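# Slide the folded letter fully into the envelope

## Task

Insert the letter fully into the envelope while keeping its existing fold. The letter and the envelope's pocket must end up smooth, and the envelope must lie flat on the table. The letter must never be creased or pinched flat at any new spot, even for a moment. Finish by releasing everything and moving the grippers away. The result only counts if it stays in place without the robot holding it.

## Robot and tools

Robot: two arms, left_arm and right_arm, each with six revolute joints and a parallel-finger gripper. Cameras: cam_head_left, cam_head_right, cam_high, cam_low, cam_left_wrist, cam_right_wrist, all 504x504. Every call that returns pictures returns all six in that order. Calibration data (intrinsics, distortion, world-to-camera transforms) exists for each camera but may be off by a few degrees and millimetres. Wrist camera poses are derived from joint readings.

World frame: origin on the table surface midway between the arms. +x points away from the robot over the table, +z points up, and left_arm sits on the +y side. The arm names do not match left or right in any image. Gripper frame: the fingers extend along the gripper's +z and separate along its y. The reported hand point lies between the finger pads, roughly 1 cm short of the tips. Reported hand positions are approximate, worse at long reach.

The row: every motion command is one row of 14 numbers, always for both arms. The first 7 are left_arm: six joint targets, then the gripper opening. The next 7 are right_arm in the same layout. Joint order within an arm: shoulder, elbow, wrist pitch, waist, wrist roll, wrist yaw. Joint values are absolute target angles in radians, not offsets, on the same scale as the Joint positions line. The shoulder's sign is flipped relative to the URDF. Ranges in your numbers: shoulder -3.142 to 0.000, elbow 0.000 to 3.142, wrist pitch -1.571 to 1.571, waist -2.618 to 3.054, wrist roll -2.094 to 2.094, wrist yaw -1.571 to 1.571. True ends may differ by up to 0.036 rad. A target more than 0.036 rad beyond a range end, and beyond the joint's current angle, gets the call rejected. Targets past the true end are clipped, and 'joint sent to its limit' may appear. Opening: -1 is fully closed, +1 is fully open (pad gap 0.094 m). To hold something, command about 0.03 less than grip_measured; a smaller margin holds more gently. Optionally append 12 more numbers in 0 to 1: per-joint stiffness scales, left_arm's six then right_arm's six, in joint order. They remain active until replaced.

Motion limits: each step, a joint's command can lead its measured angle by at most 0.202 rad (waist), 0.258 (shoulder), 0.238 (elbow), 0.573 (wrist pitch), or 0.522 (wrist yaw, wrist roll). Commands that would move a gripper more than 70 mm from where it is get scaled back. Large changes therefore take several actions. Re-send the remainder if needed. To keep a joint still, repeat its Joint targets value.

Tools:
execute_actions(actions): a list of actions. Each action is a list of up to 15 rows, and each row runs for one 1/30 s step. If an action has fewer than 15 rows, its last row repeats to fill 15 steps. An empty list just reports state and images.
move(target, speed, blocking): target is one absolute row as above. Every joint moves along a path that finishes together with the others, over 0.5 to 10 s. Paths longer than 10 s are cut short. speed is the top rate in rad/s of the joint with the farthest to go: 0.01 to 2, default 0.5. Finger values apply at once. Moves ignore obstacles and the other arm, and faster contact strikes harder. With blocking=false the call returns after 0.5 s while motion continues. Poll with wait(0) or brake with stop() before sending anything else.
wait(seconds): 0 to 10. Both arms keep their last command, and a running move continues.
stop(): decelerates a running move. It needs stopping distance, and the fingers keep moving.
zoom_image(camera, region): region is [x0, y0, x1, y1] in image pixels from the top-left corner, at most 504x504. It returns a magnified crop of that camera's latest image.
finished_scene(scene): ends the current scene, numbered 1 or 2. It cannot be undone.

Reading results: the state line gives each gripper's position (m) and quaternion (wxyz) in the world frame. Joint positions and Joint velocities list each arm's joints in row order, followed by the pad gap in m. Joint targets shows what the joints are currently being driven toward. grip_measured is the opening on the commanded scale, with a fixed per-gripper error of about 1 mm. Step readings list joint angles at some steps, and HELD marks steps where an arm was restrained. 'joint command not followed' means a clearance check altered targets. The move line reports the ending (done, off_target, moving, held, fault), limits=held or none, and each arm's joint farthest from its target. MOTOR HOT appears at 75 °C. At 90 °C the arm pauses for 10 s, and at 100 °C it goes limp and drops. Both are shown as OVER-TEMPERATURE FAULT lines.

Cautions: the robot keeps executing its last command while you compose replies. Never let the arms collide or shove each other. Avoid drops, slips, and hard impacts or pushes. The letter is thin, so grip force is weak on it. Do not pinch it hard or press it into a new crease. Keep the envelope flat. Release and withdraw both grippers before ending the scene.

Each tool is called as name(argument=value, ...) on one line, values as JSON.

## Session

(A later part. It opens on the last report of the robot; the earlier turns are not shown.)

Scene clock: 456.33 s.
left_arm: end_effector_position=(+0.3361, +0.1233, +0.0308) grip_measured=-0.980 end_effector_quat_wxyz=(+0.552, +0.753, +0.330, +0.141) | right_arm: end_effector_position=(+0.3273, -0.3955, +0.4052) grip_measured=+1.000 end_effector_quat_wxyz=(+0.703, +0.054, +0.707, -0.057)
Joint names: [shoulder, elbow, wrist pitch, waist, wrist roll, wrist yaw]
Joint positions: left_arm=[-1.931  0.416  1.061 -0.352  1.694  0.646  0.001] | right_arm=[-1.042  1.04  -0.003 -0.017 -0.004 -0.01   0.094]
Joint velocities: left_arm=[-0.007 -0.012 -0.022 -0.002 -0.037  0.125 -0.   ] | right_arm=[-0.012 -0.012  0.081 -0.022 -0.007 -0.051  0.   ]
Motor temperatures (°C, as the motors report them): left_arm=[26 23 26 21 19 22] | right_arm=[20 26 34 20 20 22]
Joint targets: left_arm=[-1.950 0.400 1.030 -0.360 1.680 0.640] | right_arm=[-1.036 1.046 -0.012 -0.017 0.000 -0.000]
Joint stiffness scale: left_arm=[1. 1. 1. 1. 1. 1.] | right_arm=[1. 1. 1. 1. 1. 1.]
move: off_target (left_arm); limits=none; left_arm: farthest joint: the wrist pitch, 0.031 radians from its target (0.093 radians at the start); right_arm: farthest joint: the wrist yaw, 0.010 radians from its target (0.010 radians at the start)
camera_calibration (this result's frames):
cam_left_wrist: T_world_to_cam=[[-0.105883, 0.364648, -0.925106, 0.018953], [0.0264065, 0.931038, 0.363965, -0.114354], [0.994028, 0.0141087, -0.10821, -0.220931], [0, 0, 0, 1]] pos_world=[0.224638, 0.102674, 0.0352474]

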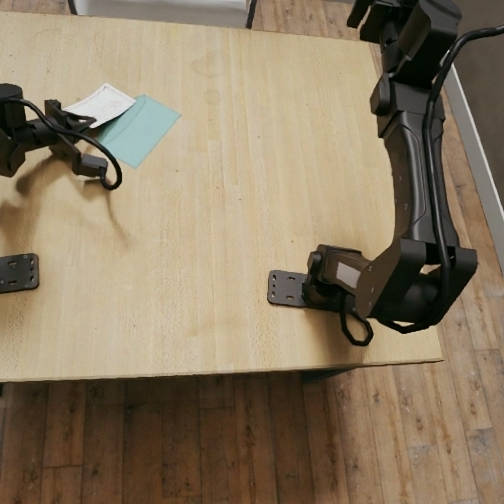

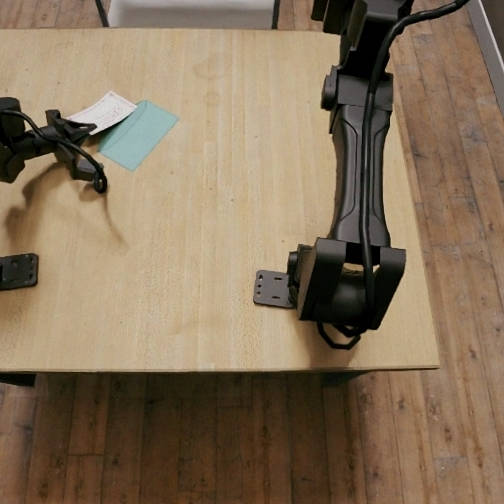

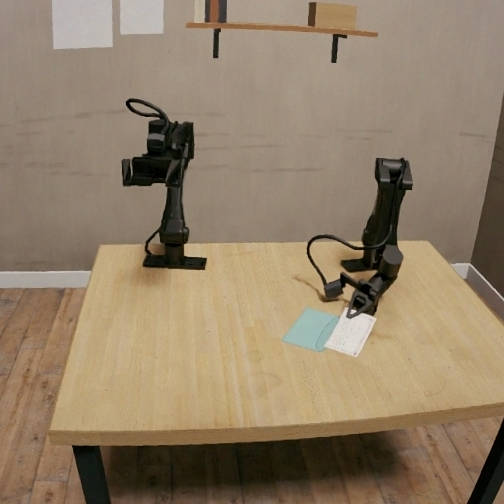

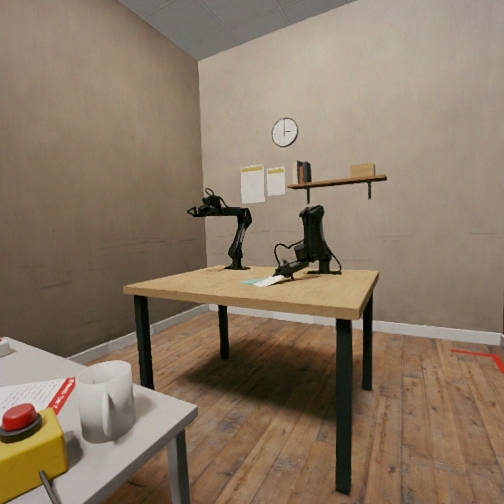

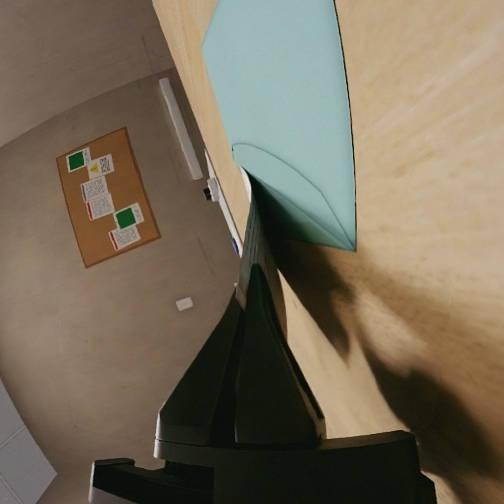

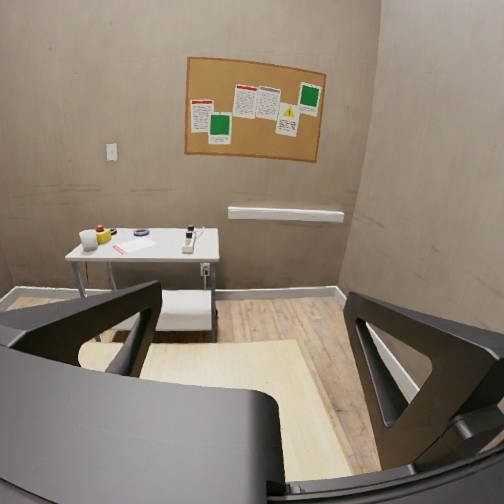

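execute_actions(actions=[[[-1.95,0.40,0.99,-0.36,1.66,0.64,-1,-1.036,1.046,-0.012,-0.017,0,0,1]],[[-1.95,0.40,0.99,-0.36,1.66,0.64,-0.75,-1.036,1.046,-0.012,-0.017,0,0,1]],[[-1.93,0.36,1.0,-0.34,1.66,0.66,-0.75,-1.036,1.046,-0.012,-0.017,0,0,1]],[[-1.90,0.32,1.01,-0.32,1.66,0.68,-0.75,-1.036,1.046,-0.012,-0.017,0,0,1]],[[-1.87,0.28,1.02,-0.30,1.66,0.70,-0.75,-1.036,1.046,-0.012,-0.017,0,0,1]],[[-1.84,0.24,1.03,-0.28,1.66,0.72,-0.75,-1.036,1.046,-0.012,-0.017,0,0,1]],[[-1.81,0.20,1.04,-0.26,1.66,0.74,-0.75,-1.036,1.046,-0.012,-0.017,0,0,1]]])

Scene clock: 466.60 s.
left_arm: end_effector_position=(+0.2849, +0.1513, +0.0213) grip_measured=-0.752 end_effector_quat_wxyz=(+0.543, +0.746, +0.372, +0.103) | right_arm: end_effector_position=(+0.3273, -0.3955, +0.4052) grip_measured=+1.000 end_effector_quat_wxyz=(+0.703, +0.054, +0.707, -0.057)
Joint names: [shoulder, elbow, wrist pitch, waist, wrist roll, wrist yaw]
Joint positions: left_arm=[-1.828  0.22   1.065 -0.267  1.675  0.72   0.012] | right_arm=[-1.042  1.04  -0.003 -0.017 -0.004 -0.01   0.094]
Joint velocities: left_arm=[ 0.012 -0.002 -0.007 -0.012 -0.051 -0.007  0.   ] | right_arm=[ 0.027 -0.012 -0.051 -0.002  0.095 -0.051  0.   ]
Motor temperatures (°C, as the motors report them): left_arm=[26 23 26 21 19 22] | right_arm=[20 26 34 20 20 22]
Joint targets: left_arm=[-1.810 0.200 1.040 -0.260 1.660 0.740] | right_arm=[-1.036 1.046 -0.012 -0.017 0.000 0.000]
Joint stiffness scale: left_arm=[1. 1. 1. 1. 1. 1.] | right_arm=[1. 1. 1. 1. 1. 1.]
Step readings (joint positions; steps 1 to 15: 1st action; 16 to 30: 2nd action; 31 to 45: 3rd action; 46 to 60: 4th action; 61 to 75: 5th action; 76 to 90: 6th action; 91 to 105: 7th action):
0: left_arm=[-1.931 0.416 1.060 -0.352 1.693 0.646] | right_arm=[-1.042 1.040 -0.003 -0.017 -0.004 -0.010]
1: left_arm=[-1.931 0.416 1.057 -0.352 1.691 0.646] | right_arm=[-1.042 1.040 -0.003 -0.017 -0.004 -0.010]
2: left_arm=[-1.931 0.416 1.051 -0.352 1.687 0.646] | right_arm=[-1.042 1.040 -0.003 -0.017 -0.004 -0.010]
4: left_arm=[-1.931 0.416 1.038 -0.352 1.682 0.646] | right_arm=[-1.042 1.040 -0.003 -0.017 -0.004 -0.010]
8: left_arm=[-1.931 0.416 1.027 -0.352 1.677 0.645] | right_arm=[-1.042 1.040 -0.003 -0.017 -0.004 -0.010]
15: left_arm=[-1.931 0.416 1.022 -0.352 1.674 0.645] | right_arm=[-1.042 1.040 -0.003 -0.017 -0.004 -0.010]
16: left_arm=[-1.931 0.416 1.022 -0.352 1.674 0.645] | right_arm=[-1.042 1.040 -0.003 -0.017 -0.004 -0.010]
17: left_arm=[-1.931 0.416 1.021 -0.352 1.674 0.645] | right_arm=[-1.042 1.040 -0.003 -0.017 -0.004 -0.010]
19: left_arm=[-1.931 0.416 1.021 -0.352 1.673 0.645] | right_arm=[-1.042 1.040 -0.003 -0.017 -0.004 -0.010]
23: left_arm=[-1.931 0.416 1.021 -0.352 1.673 0.645] | right_arm=[-1.042 1.040 -0.003 -0.017 -0.004 -0.010]
30: left_arm=[-1.931 0.416 1.021 -0.352 1.673 0.645] | right_arm=[-1.042 1.040 -0.003 -0.017 -0.004 -0.010]
31: left_arm=[-1.931 0.412 1.022 -0.352 1.673 0.645] | right_arm=[-1.042 1.040 -0.003 -0.017 -0.004 -0.010]
32: left_arm=[-1.931 0.403 1.025 -0.350 1.674 0.645] | right_arm=[-1.042 1.040 -0.003 -0.017 -0.004 -0.010]
34: left_arm=[-1.931 0.391 1.043 -0.349 1.676 0.647] | right_arm=[-1.042 1.040 -0.003 -0.017 -0.004 -0.010]
38: left_arm=[-1.931 0.388 1.049 -0.348 1.676 0.648] | right_arm=[-1.042 1.040 -0.003 -0.017 -0.004 -0.010]
45: left_arm=[-1.931 0.388 1.050 -0.348 1.676 0.648] | right_arm=[-1.042 1.040 -0.003 -0.017 -0.004 -0.010]
46: left_arm=[-1.930 0.383 1.051 -0.346 1.676 0.649] | right_arm=[-1.042 1.040 -0.003 -0.017 -0.004 -0.010]
47: left_arm=[-1.924 0.372 1.054 -0.340 1.676 0.652] | right_arm=[-1.042 1.040 -0.003 -0.017 -0.004 -0.010]
49: left_arm=[-1.913 0.351 1.059 -0.330 1.676 0.659] | right_arm=[-1.042 1.040 -0.003 -0.017 -0.004 -0.010]
53: left_arm=[-1.910 0.346 1.061 -0.327 1.676 0.662] | right_arm=[-1.042 1.040 -0.003 -0.017 -0.004 -0.010]
60: left_arm=[-1.910 0.346 1.061 -0.327 1.676 0.663] | right_arm=[-1.042 1.040 -0.003 -0.017 -0.004 -0.010]
61: left_arm=[-1.907 0.342 1.062 -0.325 1.676 0.665] | right_arm=[-1.042 1.040 -0.003 -0.017 -0.004 -0.010]
62: left_arm=[-1.899 0.330 1.062 -0.319 1.676 0.668] | right_arm=[-1.042 1.040 -0.003 -0.017 -0.004 -0.010]
64: left_arm=[-1.886 0.309 1.062 -0.310 1.676 0.675] | right_arm=[-1.042 1.040 -0.003 -0.017 -0.004 -0.010]
68: left_arm=[-1.883 0.304 1.063 -0.307 1.676 0.680] | right_arm=[-1.042 1.040 -0.003 -0.017 -0.004 -0.010]
75: left_arm=[-1.883 0.304 1.063 -0.307 1.676 0.681] | right_arm=[-1.042 1.040 -0.003 -0.017 -0.004 -0.010]
76: left_arm=[-1.880 0.299 1.063 -0.305 1.676 0.683] | right_arm=[-1.042 1.040 -0.003 -0.017 -0.004 -0.010]
77: left_arm=[-1.872 0.288 1.063 -0.299 1.675 0.686] | right_arm=[-1.042 1.040 -0.003 -0.017 -0.004 -0.010]
79: left_arm=[-1.859 0.267 1.064 -0.289 1.675 0.693] | right_arm=[-1.042 1.040 -0.003 -0.017 -0.004 -0.010]
83: left_arm=[-1.856 0.262 1.064 -0.287 1.675 0.699] | right_arm=[-1.042 1.040 -0.003 -0.017 -0.004 -0.010]
90: left_arm=[-1.856 0.262 1.064 -0.287 1.675 0.700] | right_arm=[-1.042 1.040 -0.003 -0.017 -0.004 -0.010]
91: left_arm=[-1.852 0.257 1.064 -0.284 1.675 0.702] | right_arm=[-1.042 1.040 -0.003 -0.017 -0.004 -0.010]
92: left_arm=[-1.844 0.246 1.064 -0.278 1.675 0.705] | right_arm=[-1.042 1.040 -0.003 -0.017 -0.004 -0.010]
94: left_arm=[-1.831 0.225 1.065 -0.269 1.675 0.712] | right_arm=[-1.042 1.040 -0.003 -0.017 -0.004 -0.010]
98: left_arm=[-1.828 0.220 1.065 -0.267 1.675 0.718] | right_arm=[-1.042 1.040 -0.003 -0.017 -0.004 -0.010]
105: Joint positions above
camera_calibration (this result's frames):
cam_left_wrist: T_world_to_cam=[[-0.213266, 0.331796, -0.918928, 0.029938], [0.0377676, 0.942664, 0.331601, -0.139951], [0.976264, 0.0360135, -0.213569, -0.167457], [0, 0, 0, 1]] pos_world=[0.175152, 0.128024, 0.0381551]

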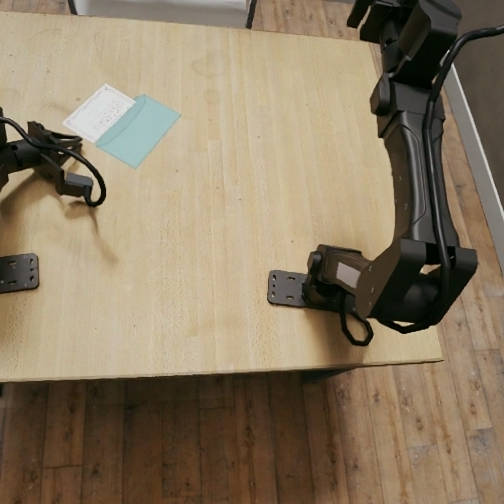

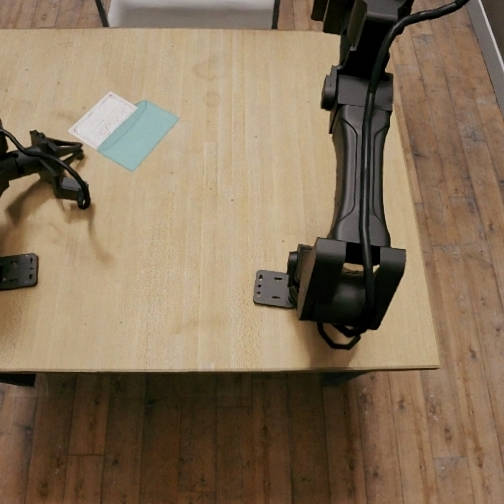

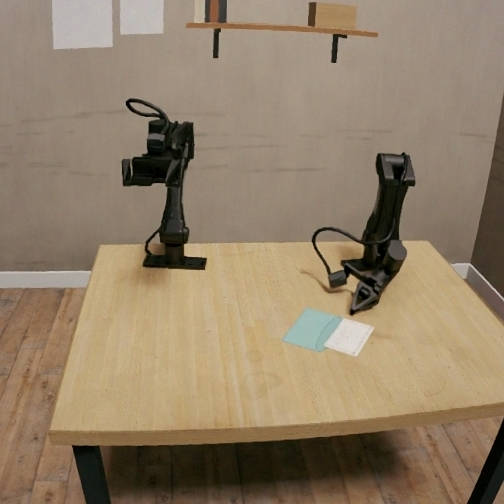

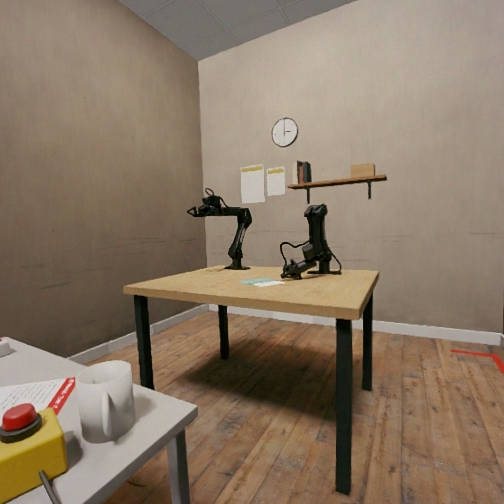

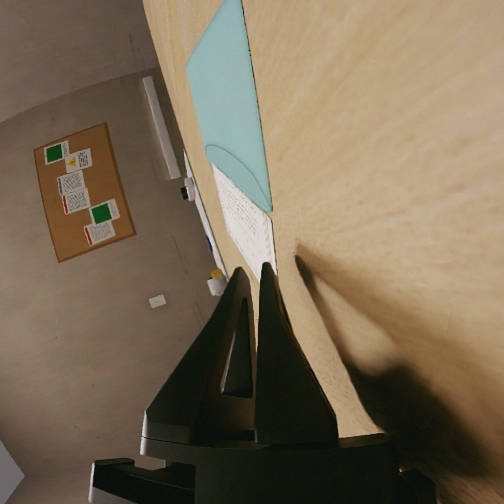

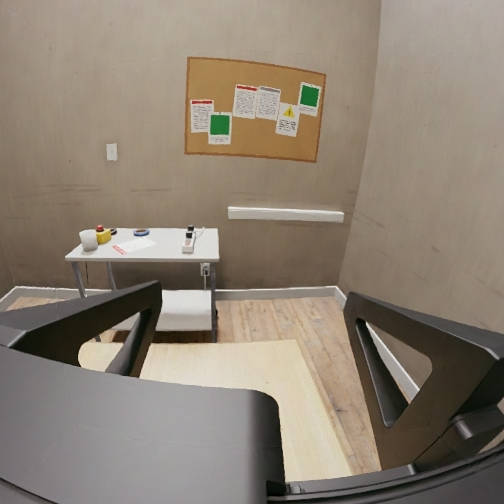

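move(target=[-1.6,0.6,0.3,-0.3,0.5,0.3,0,-1.6,1.1,-0.1,0.6,-0.2,-0.19,0.5], speed=0.6)

move(target=[-2.33,2.02,-1.2,-0.45,-1.28,0,0.6,-1.95,1.17,-0.175,0.815,-0.2,-0.19,0.5], speed=0.6)

Scene clock: 475.33 s.
left_arm: end_effector_position=(+0.3657, +0.1958, +0.0411) grip_measured=-0.002 end_effector_quat_wxyz=(+0.425, +0.350, +0.832, -0.064) | right_arm: end_effector_position=(+0.3612, -0.1021, +0.1723) grip_measured=+0.502 end_effector_quat_wxyz=(+0.449, -0.318, +0.824, +0.137)
Joint names: [shoulder, elbow, wrist pitch, waist, wrist roll, wrist yaw]
Joint positions: left_arm=[-1.626  0.579  0.323 -0.292  0.509  0.306  0.047] | right_arm=[-1.593  1.069 -0.08   0.597 -0.194 -0.177  0.071]
Joint velocities: left_arm=[-0.007 -0.017  0.007 -0.012 -0.037  0.022 -0.001] | right_arm=[ 0.007 -0.012 -0.037  0.017  0.051 -0.037 -0.002]
Motor temperatures (°C, as the motors report them): left_arm=[26 23 26 21 19 22] | right_arm=[20 27 34 20 20 22]
Joint targets: left_arm=[-1.600 0.600 0.300 -0.300 0.500 0.300] | right_arm=[-1.600 1.100 -0.100 0.600 -0.200 -0.190]
Joint stiffness scale: left_arm=[1. 1. 1. 1. 1. 1.] | right_arm=[1. 1. 1. 1. 1. 1.]
move: off_target (left_arm, right_arm); limits=none; left_arm: farthest joint: the shoulder, 0.026 radians from its target (0.228 radians at the start); right_arm: farthest joint: the elbow, 0.031 radians from its target (0.060 radians at the start)
camera_calibration (this result's frames):
cam_left_wrist: T_world_to_cam=[[-0.729868, -0.550679, -0.405025, 0.391171], [-0.636834, 0.763105, 0.110063, 0.0995211], [0.248468, 0.338265, -0.907657, -0.00822057], [0, 0, 0, 1]] pos_world=[0.350924, 0.142245, 0.140019]
cam_right_wrist: T_world_to_cam=[[0.682031, -0.721276, 0.120808, -0.339949], [-0.569276, -0.62731, -0.53142, 0.261545], [0.459084, 0.293671, -0.83845, 0.118262], [0, 0, 0, 1]] pos_world=[0.326455, -0.115857, 0.279215]

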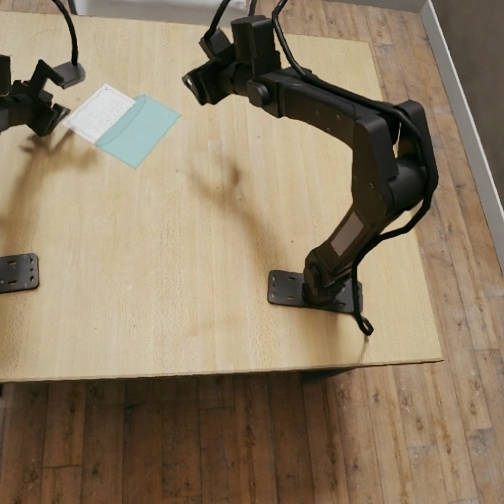

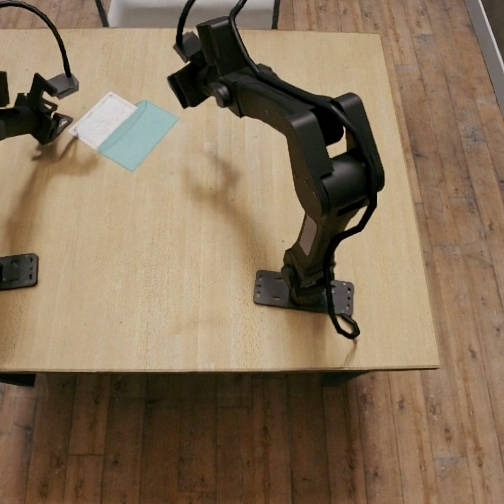

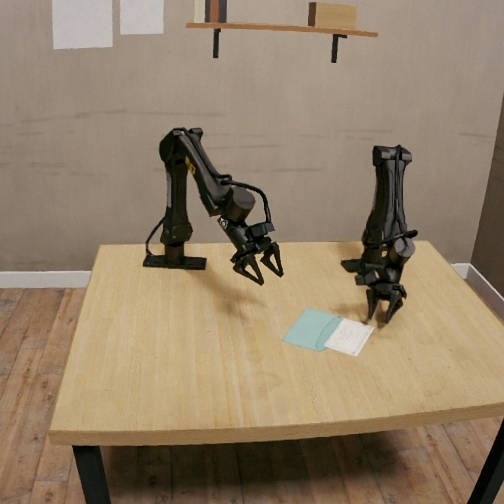

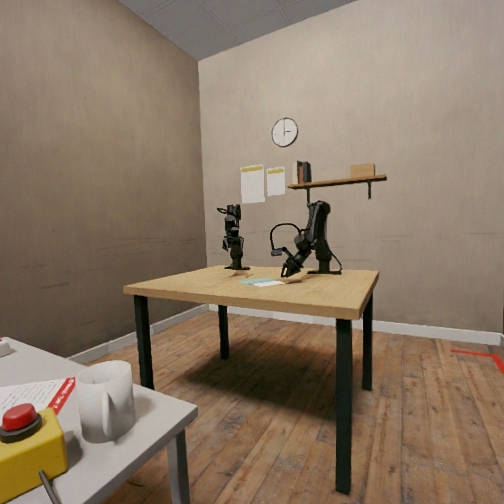

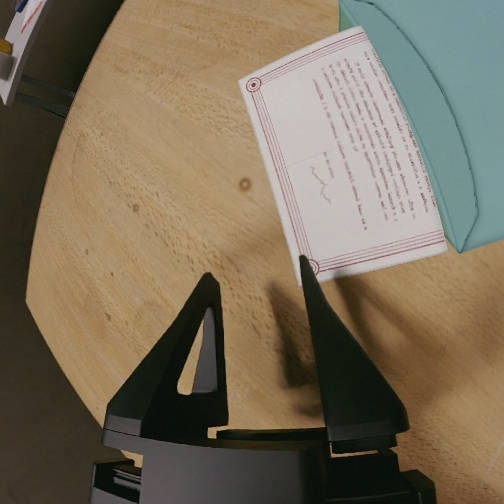

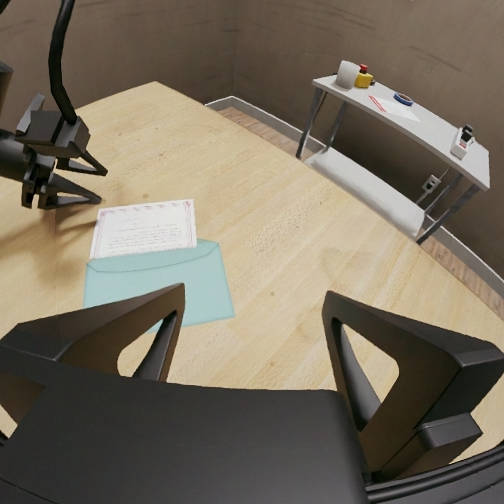

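Scene clock: 479.17 s.
left_arm: end_effector_position=(+0.4350, +0.1648, +0.0447) grip_measured=+0.598 end_effector_quat_wxyz=(+0.019, -0.467, +0.883, -0.032) | right_arm: end_effector_position=(+0.3042, -0.0206, +0.0319) grip_measured=+0.502 end_effector_quat_wxyz=(+0.276, -0.418, +0.852, +0.152)
Joint names: [shoulder, elbow, wrist pitch, waist, wrist roll, wrist yaw]
Joint positions: left_arm=[-2.316  1.995 -1.179 -0.444 -1.275  0.018  0.075] | right_arm=[-1.937  1.14  -0.153  0.808 -0.194 -0.177  0.071]
Joint velocities: left_arm=[ 0.007  0.002 -0.066 -0.012  0.007 -0.051  0.   ] | right_arm=[ 0.002 -0.002 -0.022 -0.007 -0.081 -0.007 -0.   ]
Motor temperatures (°C, as the motors report them): left_arm=[26 23 26 21 19 22] | right_arm=[20 27 33 20 20 22]
Joint targets: left_arm=[-2.330 2.020 -1.200 -0.450 -1.280 0.000] | right_arm=[-1.950 1.170 -0.175 0.815 -0.200 -0.190]
Joint stiffness scale: left_arm=[1. 1. 1. 1. 1. 1.] | right_arm=[1. 1. 1. 1. 1. 1.]
move: off_target (left_arm, right_arm); limits=none; left_arm: farthest joint: the elbow, 0.025 radians from its target (1.441 radians at the start); right_arm: farthest joint: the elbow, 0.030 radians from its target (0.101 radians at the start)
camera_calibration (this result's frames):
cam_left_wrist: T_world_to_cam=[[0.616914, -0.783506, 0.0743997, -0.142773], [-0.524026, -0.338387, 0.781595, 0.269319], [-0.587209, -0.521165, -0.619333, 0.480587], [0, 0, 0, 1]] pos_world=[0.511413, 0.229736, 0.0977674]
cam_right_wrist: T_world_to_cam=[[0.836397, -0.548007, 0.0113081, -0.265214], [-0.530653, -0.814733, -0.233704, 0.180559], [0.137284, 0.189469, -0.972242, 0.102822], [0, 0, 0, 1]] pos_world=[0.303523, -0.0177135, 0.145164]

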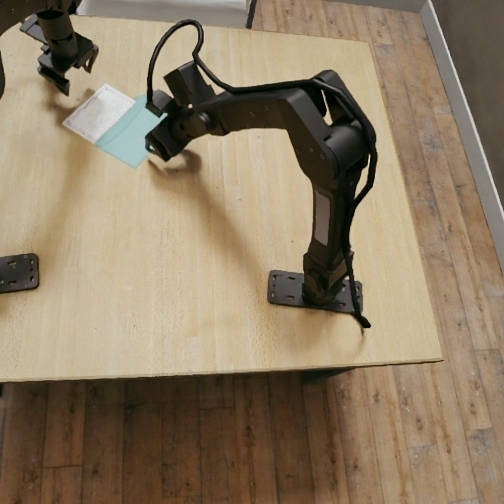

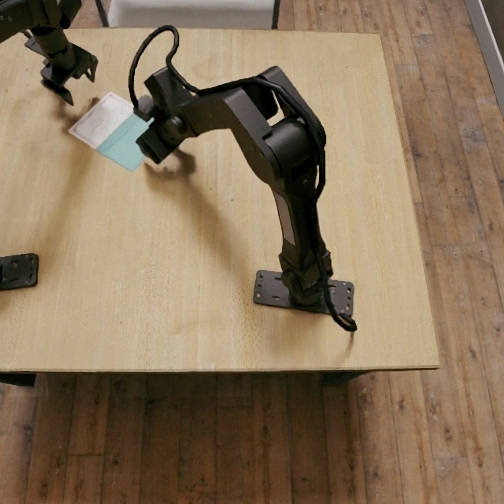

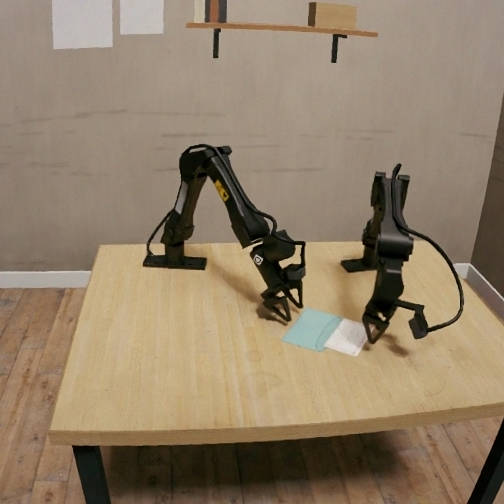

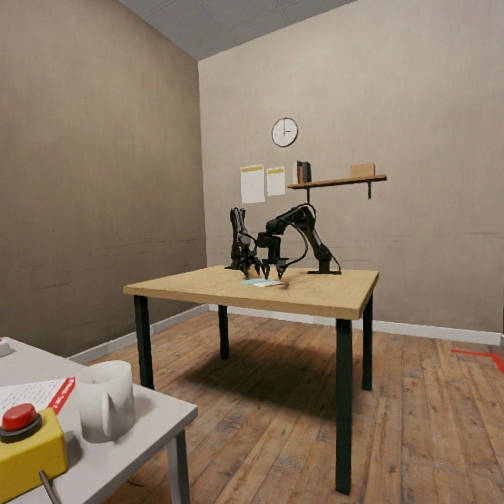

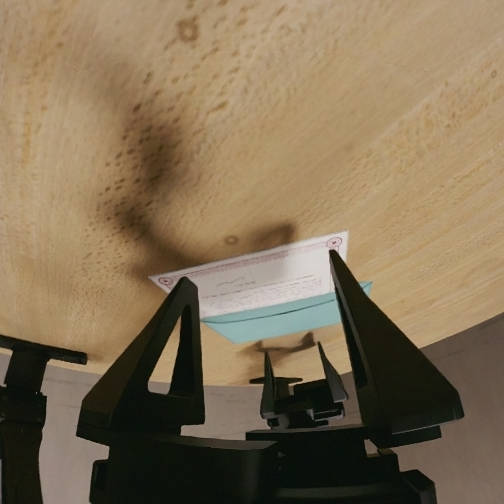

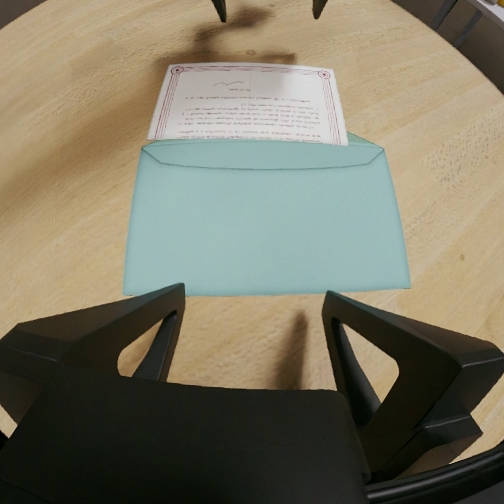

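execute_actions(actions=[[[-2.33,2.02,-1.2,-0.45,-1.28,0,0.6,-1.97,1.25,-0.175,0.815,-0.12,-0.19,0.5]],[[-2.33,2.02,-1.2,-0.45,-1.28,0,0.6,-2.01,1.25,-0.175,0.815,-0.12,-0.19,0.5]],[[-2.33,2.02,-1.2,-0.45,-1.28,0,0.6,-2.04,1.25,-0.175,0.815,-0.12,-0.19,0.5]]])

Scene clock: 485.90 s.
left_arm: end_effector_position=(+0.4349, +0.1649, +0.0447) grip_measured=+0.598 end_effector_quat_wxyz=(+0.019, -0.468, +0.883, -0.031) | right_arm: end_effector_position=(+0.3192, -0.0088, +0.0192) grip_measured=+0.502 end_effector_quat_wxyz=(+0.265, -0.388, +0.868, +0.160)
Joint names: [shoulder, elbow, wrist pitch, waist, wrist roll, wrist yaw]
Joint positions: left_arm=[-2.316  1.995 -1.179 -0.444 -1.275  0.018  0.075] | right_arm=[-2.03   1.229 -0.163  0.808 -0.126 -0.178  0.071]
Joint velocities: left_arm=[ 0.022 -0.017  0.022  0.012 -0.022 -0.037  0.   ] | right_arm=[-0.002 -0.002 -0.066 -0.007 -0.037  0.022 -0.001]
Motor temperatures (°C, as the motors report them): left_arm=[27 23 25 21 19 22] | right_arm=[21 27 32 20 20 22]
Joint targets: left_arm=[-2.330 2.020 -1.200 -0.450 -1.280 0.000] | right_arm=[-2.040 1.250 -0.175 0.815 -0.120 -0.190]
Joint stiffness scale: left_arm=[1. 1. 1. 1. 1. 1.] | right_arm=[1. 1. 1. 1. 1. 1.]
Step readings (joint positions; steps 1 to 15: 1st action; 16 to 30: 2nd action; 31 to 45: 3rd action):
0: left_arm=[-2.316 1.995 -1.179 -0.444 -1.275 0.018] | right_arm=[-1.937 1.140 -0.153 0.808 -0.194 -0.177]
1: left_arm=[-2.316 1.995 -1.179 -0.444 -1.275 0.018] | right_arm=[-1.941 1.151 -0.164 0.808 -0.185 -0.177]
2: left_arm=[-2.316 1.995 -1.179 -0.444 -1.275 0.018] | right_arm=[-1.951 1.173 -0.173 0.808 -0.173 -0.177]
4: left_arm=[-2.316 1.995 -1.179 -0.444 -1.275 0.018] | right_arm=[-1.962 1.209 -0.171 0.808 -0.156 -0.177]
8: left_arm=[-2.316 1.995 -1.179 -0.444 -1.275 0.018] | right_arm=[-1.962 1.229 -0.164 0.808 -0.138 -0.177]
15: left_arm=[-2.316 1.995 -1.179 -0.444 -1.275 0.018] | right_arm=[-1.962 1.229 -0.164 0.808 -0.128 -0.177]
16: left_arm=[-2.316 1.995 -1.179 -0.444 -1.275 0.018] | right_arm=[-1.965 1.229 -0.164 0.808 -0.128 -0.177]
17: left_arm=[-2.316 1.995 -1.179 -0.444 -1.275 0.018] | right_arm=[-1.968 1.229 -0.162 0.808 -0.128 -0.178]
19: left_arm=[-2.316 1.995 -1.179 -0.444 -1.275 0.018] | right_arm=[-1.982 1.229 -0.162 0.808 -0.127 -0.178]
23: left_arm=[-2.316 1.995 -1.179 -0.444 -1.275 0.018] | right_arm=[-2.003 1.229 -0.163 0.808 -0.126 -0.178]
30: left_arm=[-2.316 1.995 -1.179 -0.444 -1.275 0.018] | right_arm=[-2.004 1.229 -0.163 0.808 -0.126 -0.178]
31: left_arm=[-2.316 1.995 -1.179 -0.444 -1.275 0.018] | right_arm=[-2.005 1.229 -0.163 0.808 -0.126 -0.178]
32: left_arm=[-2.316 1.995 -1.179 -0.444 -1.275 0.018] | right_arm=[-2.008 1.229 -0.163 0.808 -0.126 -0.178]
34: left_arm=[-2.316 1.995 -1.179 -0.444 -1.275 0.018] | right_arm=[-2.016 1.229 -0.163 0.808 -0.126 -0.178]
38: left_arm=[-2.316 1.995 -1.179 -0.444 -1.275 0.018] | right_arm=[-2.029 1.229 -0.163 0.808 -0.126 -0.178]
45: Joint positions above
camera_calibration (this result's frames):
cam_left_wrist: T_world_to_cam=[[0.617253, -0.783288, 0.0738808, -0.142816], [-0.523679, -0.338954, 0.781582, 0.269263], [-0.587161, -0.521124, -0.619413, 0.480565], [0, 0, 0, 1]] pos_world=[0.511331, 0.229836, 0.0977685]
cam_right_wrist: T_world_to_cam=[[0.804486, -0.593007, -0.0338506, -0.260533], [-0.584687, -0.780585, -0.22097, 0.212395], [0.104613, 0.197559, -0.974693, 0.0967208], [0, 0, 0, 1]] pos_world=[0.323661, -0.00781357, 0.132387]

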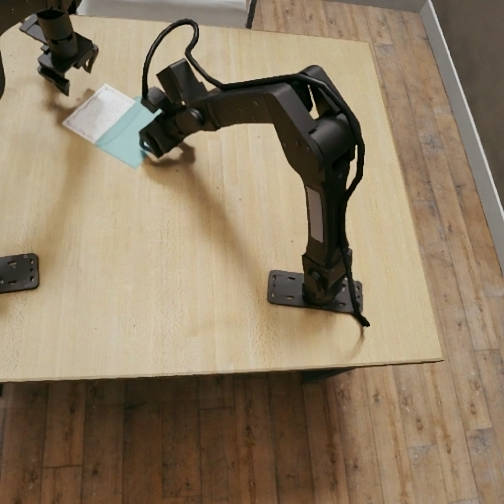

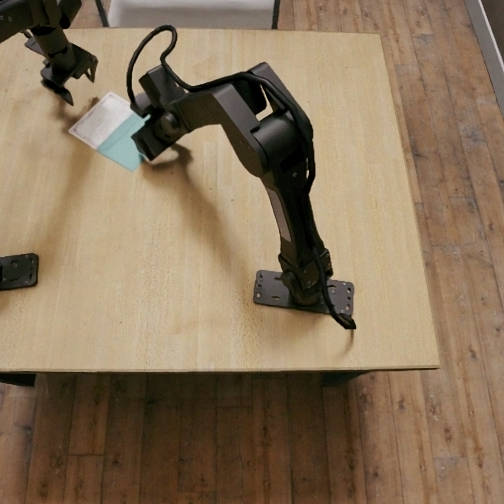

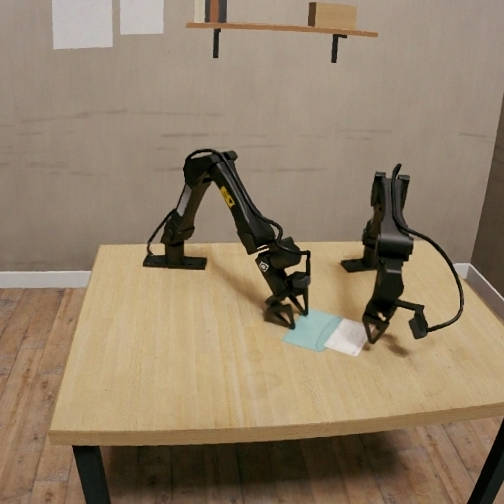

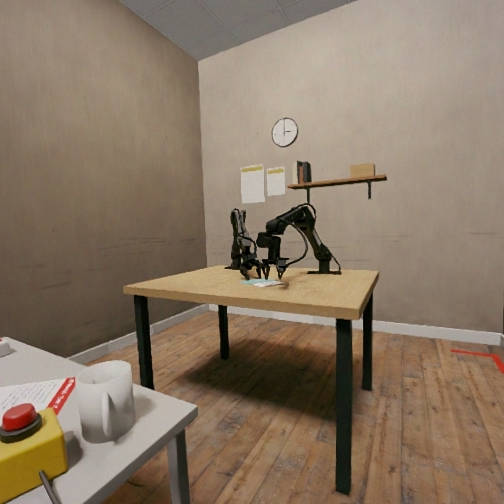

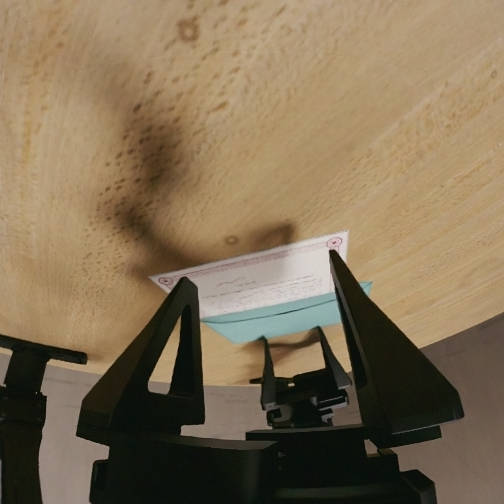

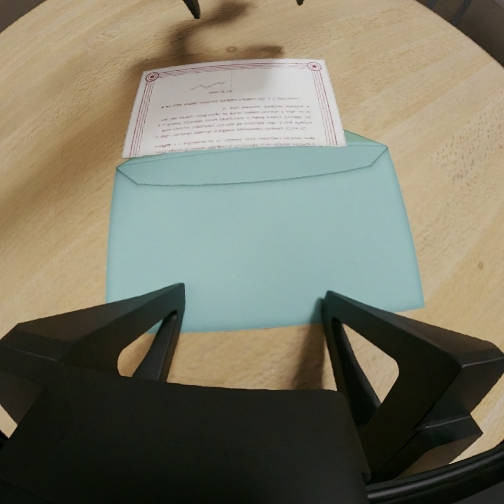

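execute_actions(actions=[[[-2.33,2.02,-1.2,-0.45,-1.28,0,0.6,-1.97,1.25,-0.175,0.815,-0.28,-0.19,0.5]],[[-2.33,2.02,-1.2,-0.45,-1.28,0,0.6,-1.97,1.185,-0.175,0.815,-0.28,-0.19,0.5]],[[-2.33,2.02,-1.2,-0.45,-1.28,0,0.6,-2.01,1.185,-0.175,0.815,-0.28,-0.19,0.5]],[[-2.33,2.02,-1.2,-0.45,-1.28,0,0.6,-2.03,1.185,-0.175,0.815,-0.28,-0.19,0.5]]])

Scene clock: 491.73 s.
left_arm: end_effector_position=(+0.4349, +0.1649, +0.0447) grip_measured=+0.598 end_effector_quat_wxyz=(+0.019, -0.468, +0.883, -0.031) | right_arm: end_effector_position=(+0.3128, -0.0129, +0.0167) grip_measured=+0.502 end_effector_quat_wxyz=(+0.270, -0.452, +0.838, +0.141)
Joint names: [shoulder, elbow, wrist pitch, waist, wrist roll, wrist yaw]
Joint positions: left_arm=[-2.316  1.995 -1.179 -0.444 -1.275  0.018  0.075] | right_arm=[-2.015  1.201 -0.161  0.809 -0.274 -0.181  0.071]
Joint velocities: left_arm=[ 0.007 -0.007 -0.022 -0.007  0.051 -0.007  0.   ] | right_arm=[ 0.002 -0.007 -0.022  0.012 -0.066  0.037 -0.   ]
Motor temperatures (°C, as the motors report them): left_arm=[27 24 25 21 19 22] | right_arm=[21 27 32 20 20 22]
Joint targets: left_arm=[-2.330 2.020 -1.200 -0.450 -1.280 -0.000] | right_arm=[-2.030 1.185 -0.175 0.815 -0.280 -0.190]
Joint stiffness scale: left_arm=[1. 1. 1. 1. 1. 1.] | right_arm=[1. 1. 1. 1. 1. 1.]
Step readings (joint positions; steps 1 to 15: 1st action; 16 to 30: 2nd action; 31 to 45: 3rd action; 46 to 60: 4th action):
0: left_arm=[-2.316 1.995 -1.179 -0.444 -1.275 0.018] | right_arm=[-2.030 1.229 -0.163 0.808 -0.126 -0.178]
1: left_arm=[-2.316 1.995 -1.179 -0.444 -1.275 0.018] | right_arm=[-2.027 1.229 -0.163 0.808 -0.145 -0.178]
2: left_arm=[-2.316 1.995 -1.179 -0.444 -1.275 0.018] | right_arm=[-2.023 1.229 -0.166 0.808 -0.171 -0.178]
4: left_arm=[-2.316 1.995 -1.179 -0.444 -1.275 0.018] | right_arm=[-2.009 1.229 -0.166 0.808 -0.209 -0.178]
8: left_arm=[-2.316 1.995 -1.179 -0.444 -1.275 0.018] | right_arm=[-1.989 1.229 -0.166 0.808 -0.248 -0.178]
15: left_arm=[-2.316 1.995 -1.179 -0.444 -1.275 0.018] | right_arm=[-1.988 1.229 -0.166 0.808 -0.269 -0.178]
16: left_arm=[-2.316 1.995 -1.179 -0.444 -1.275 0.018] | right_arm=[-1.988 1.225 -0.165 0.808 -0.270 -0.178]
17: left_arm=[-2.316 1.995 -1.179 -0.444 -1.275 0.018] | right_arm=[-1.987 1.221 -0.163 0.808 -0.271 -0.178]
19: left_arm=[-2.316 1.995 -1.179 -0.444 -1.275 0.018] | right_arm=[-1.987 1.210 -0.163 0.808 -0.272 -0.178]
23: left_arm=[-2.316 1.995 -1.179 -0.444 -1.275 0.018] | right_arm=[-1.987 1.201 -0.164 0.808 -0.273 -0.178]
30: left_arm=[-2.316 1.995 -1.179 -0.444 -1.275 0.018] | right_arm=[-1.987 1.201 -0.164 0.808 -0.274 -0.178]
31: left_arm=[-2.316 1.995 -1.179 -0.444 -1.275 0.018] | right_arm=[-1.987 1.201 -0.164 0.808 -0.274 -0.178]
32: left_arm=[-2.316 1.995 -1.179 -0.444 -1.275 0.018] | right_arm=[-1.987 1.201 -0.164 0.808 -0.274 -0.178]
34: left_arm=[-2.316 1.995 -1.179 -0.444 -1.275 0.018] | right_arm=[-1.987 1.201 -0.164 0.808 -0.274 -0.178]
38: left_arm=[-2.316 1.995 -1.179 -0.444 -1.275 0.018] | right_arm=[-1.987 1.201 -0.164 0.808 -0.274 -0.178]
45: left_arm=[-2.316 1.995 -1.179 -0.444 -1.275 0.018] | right_arm=[-1.987 1.201 -0.164 0.808 -0.274 -0.178]
46: left_arm=[-2.316 1.995 -1.179 -0.444 -1.275 0.018] | right_arm=[-1.989 1.201 -0.164 0.808 -0.274 -0.178]
47: left_arm=[-2.316 1.995 -1.179 -0.444 -1.275 0.018] | right_arm=[-1.992 1.201 -0.163 0.808 -0.274 -0.178]
49: left_arm=[-2.316 1.995 -1.179 -0.444 -1.275 0.018] | right_arm=[-2.004 1.201 -0.163 0.808 -0.274 -0.178]
53: left_arm=[-2.316 1.995 -1.179 -0.444 -1.275 0.018] | right_arm=[-2.015 1.201 -0.161 0.809 -0.274 -0.181]
60: Joint positions above
camera_calibration (this result's frames):
cam_left_wrist: T_world_to_cam=[[0.617253, -0.783288, 0.0738808, -0.142816], [-0.523679, -0.338954, 0.781582, 0.269263], [-0.587161, -0.521124, -0.619413, 0.480565], [0, 0, 0, 1]] pos_world=[0.511331, 0.229836, 0.0977685]
cam_right_wrist: T_world_to_cam=[[0.870392, -0.490153, 0.0465503, -0.278516], [-0.471299, -0.856786, -0.209271, 0.168305], [0.142459, 0.160209, -0.976749, 0.0834195], [0, 0, 0, 1]] pos_world=[0.309856, -0.00567894, 0.129666]

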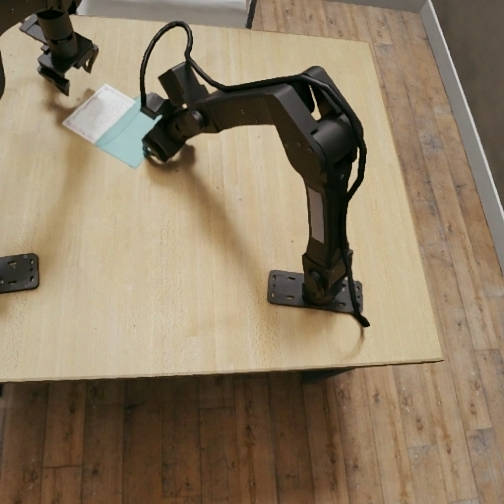

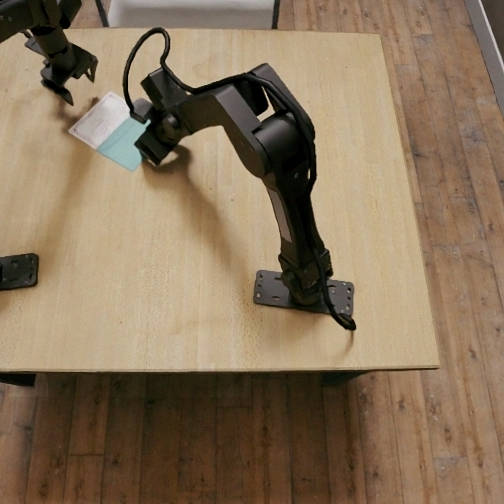

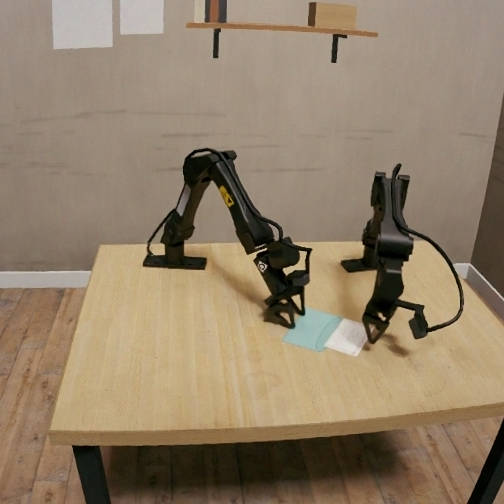

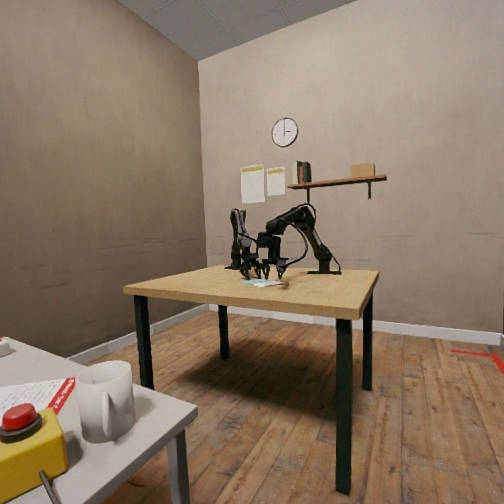

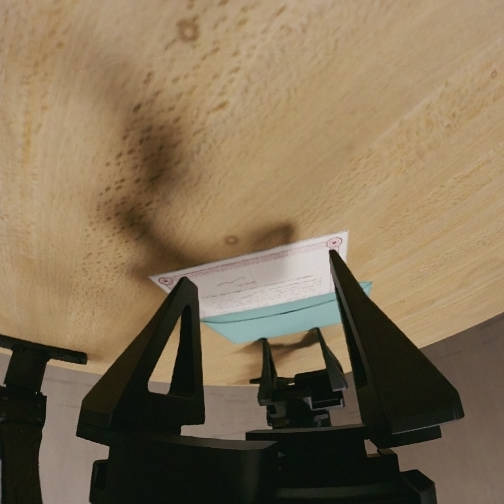

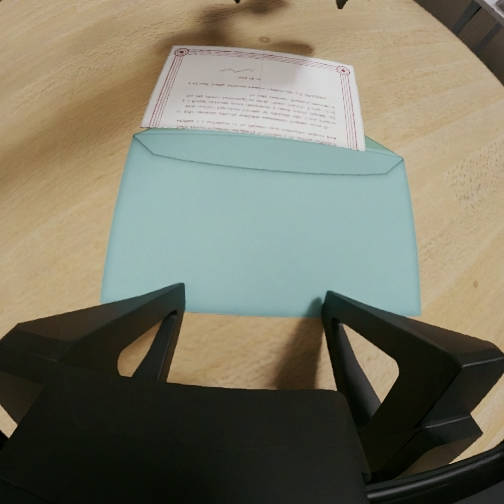

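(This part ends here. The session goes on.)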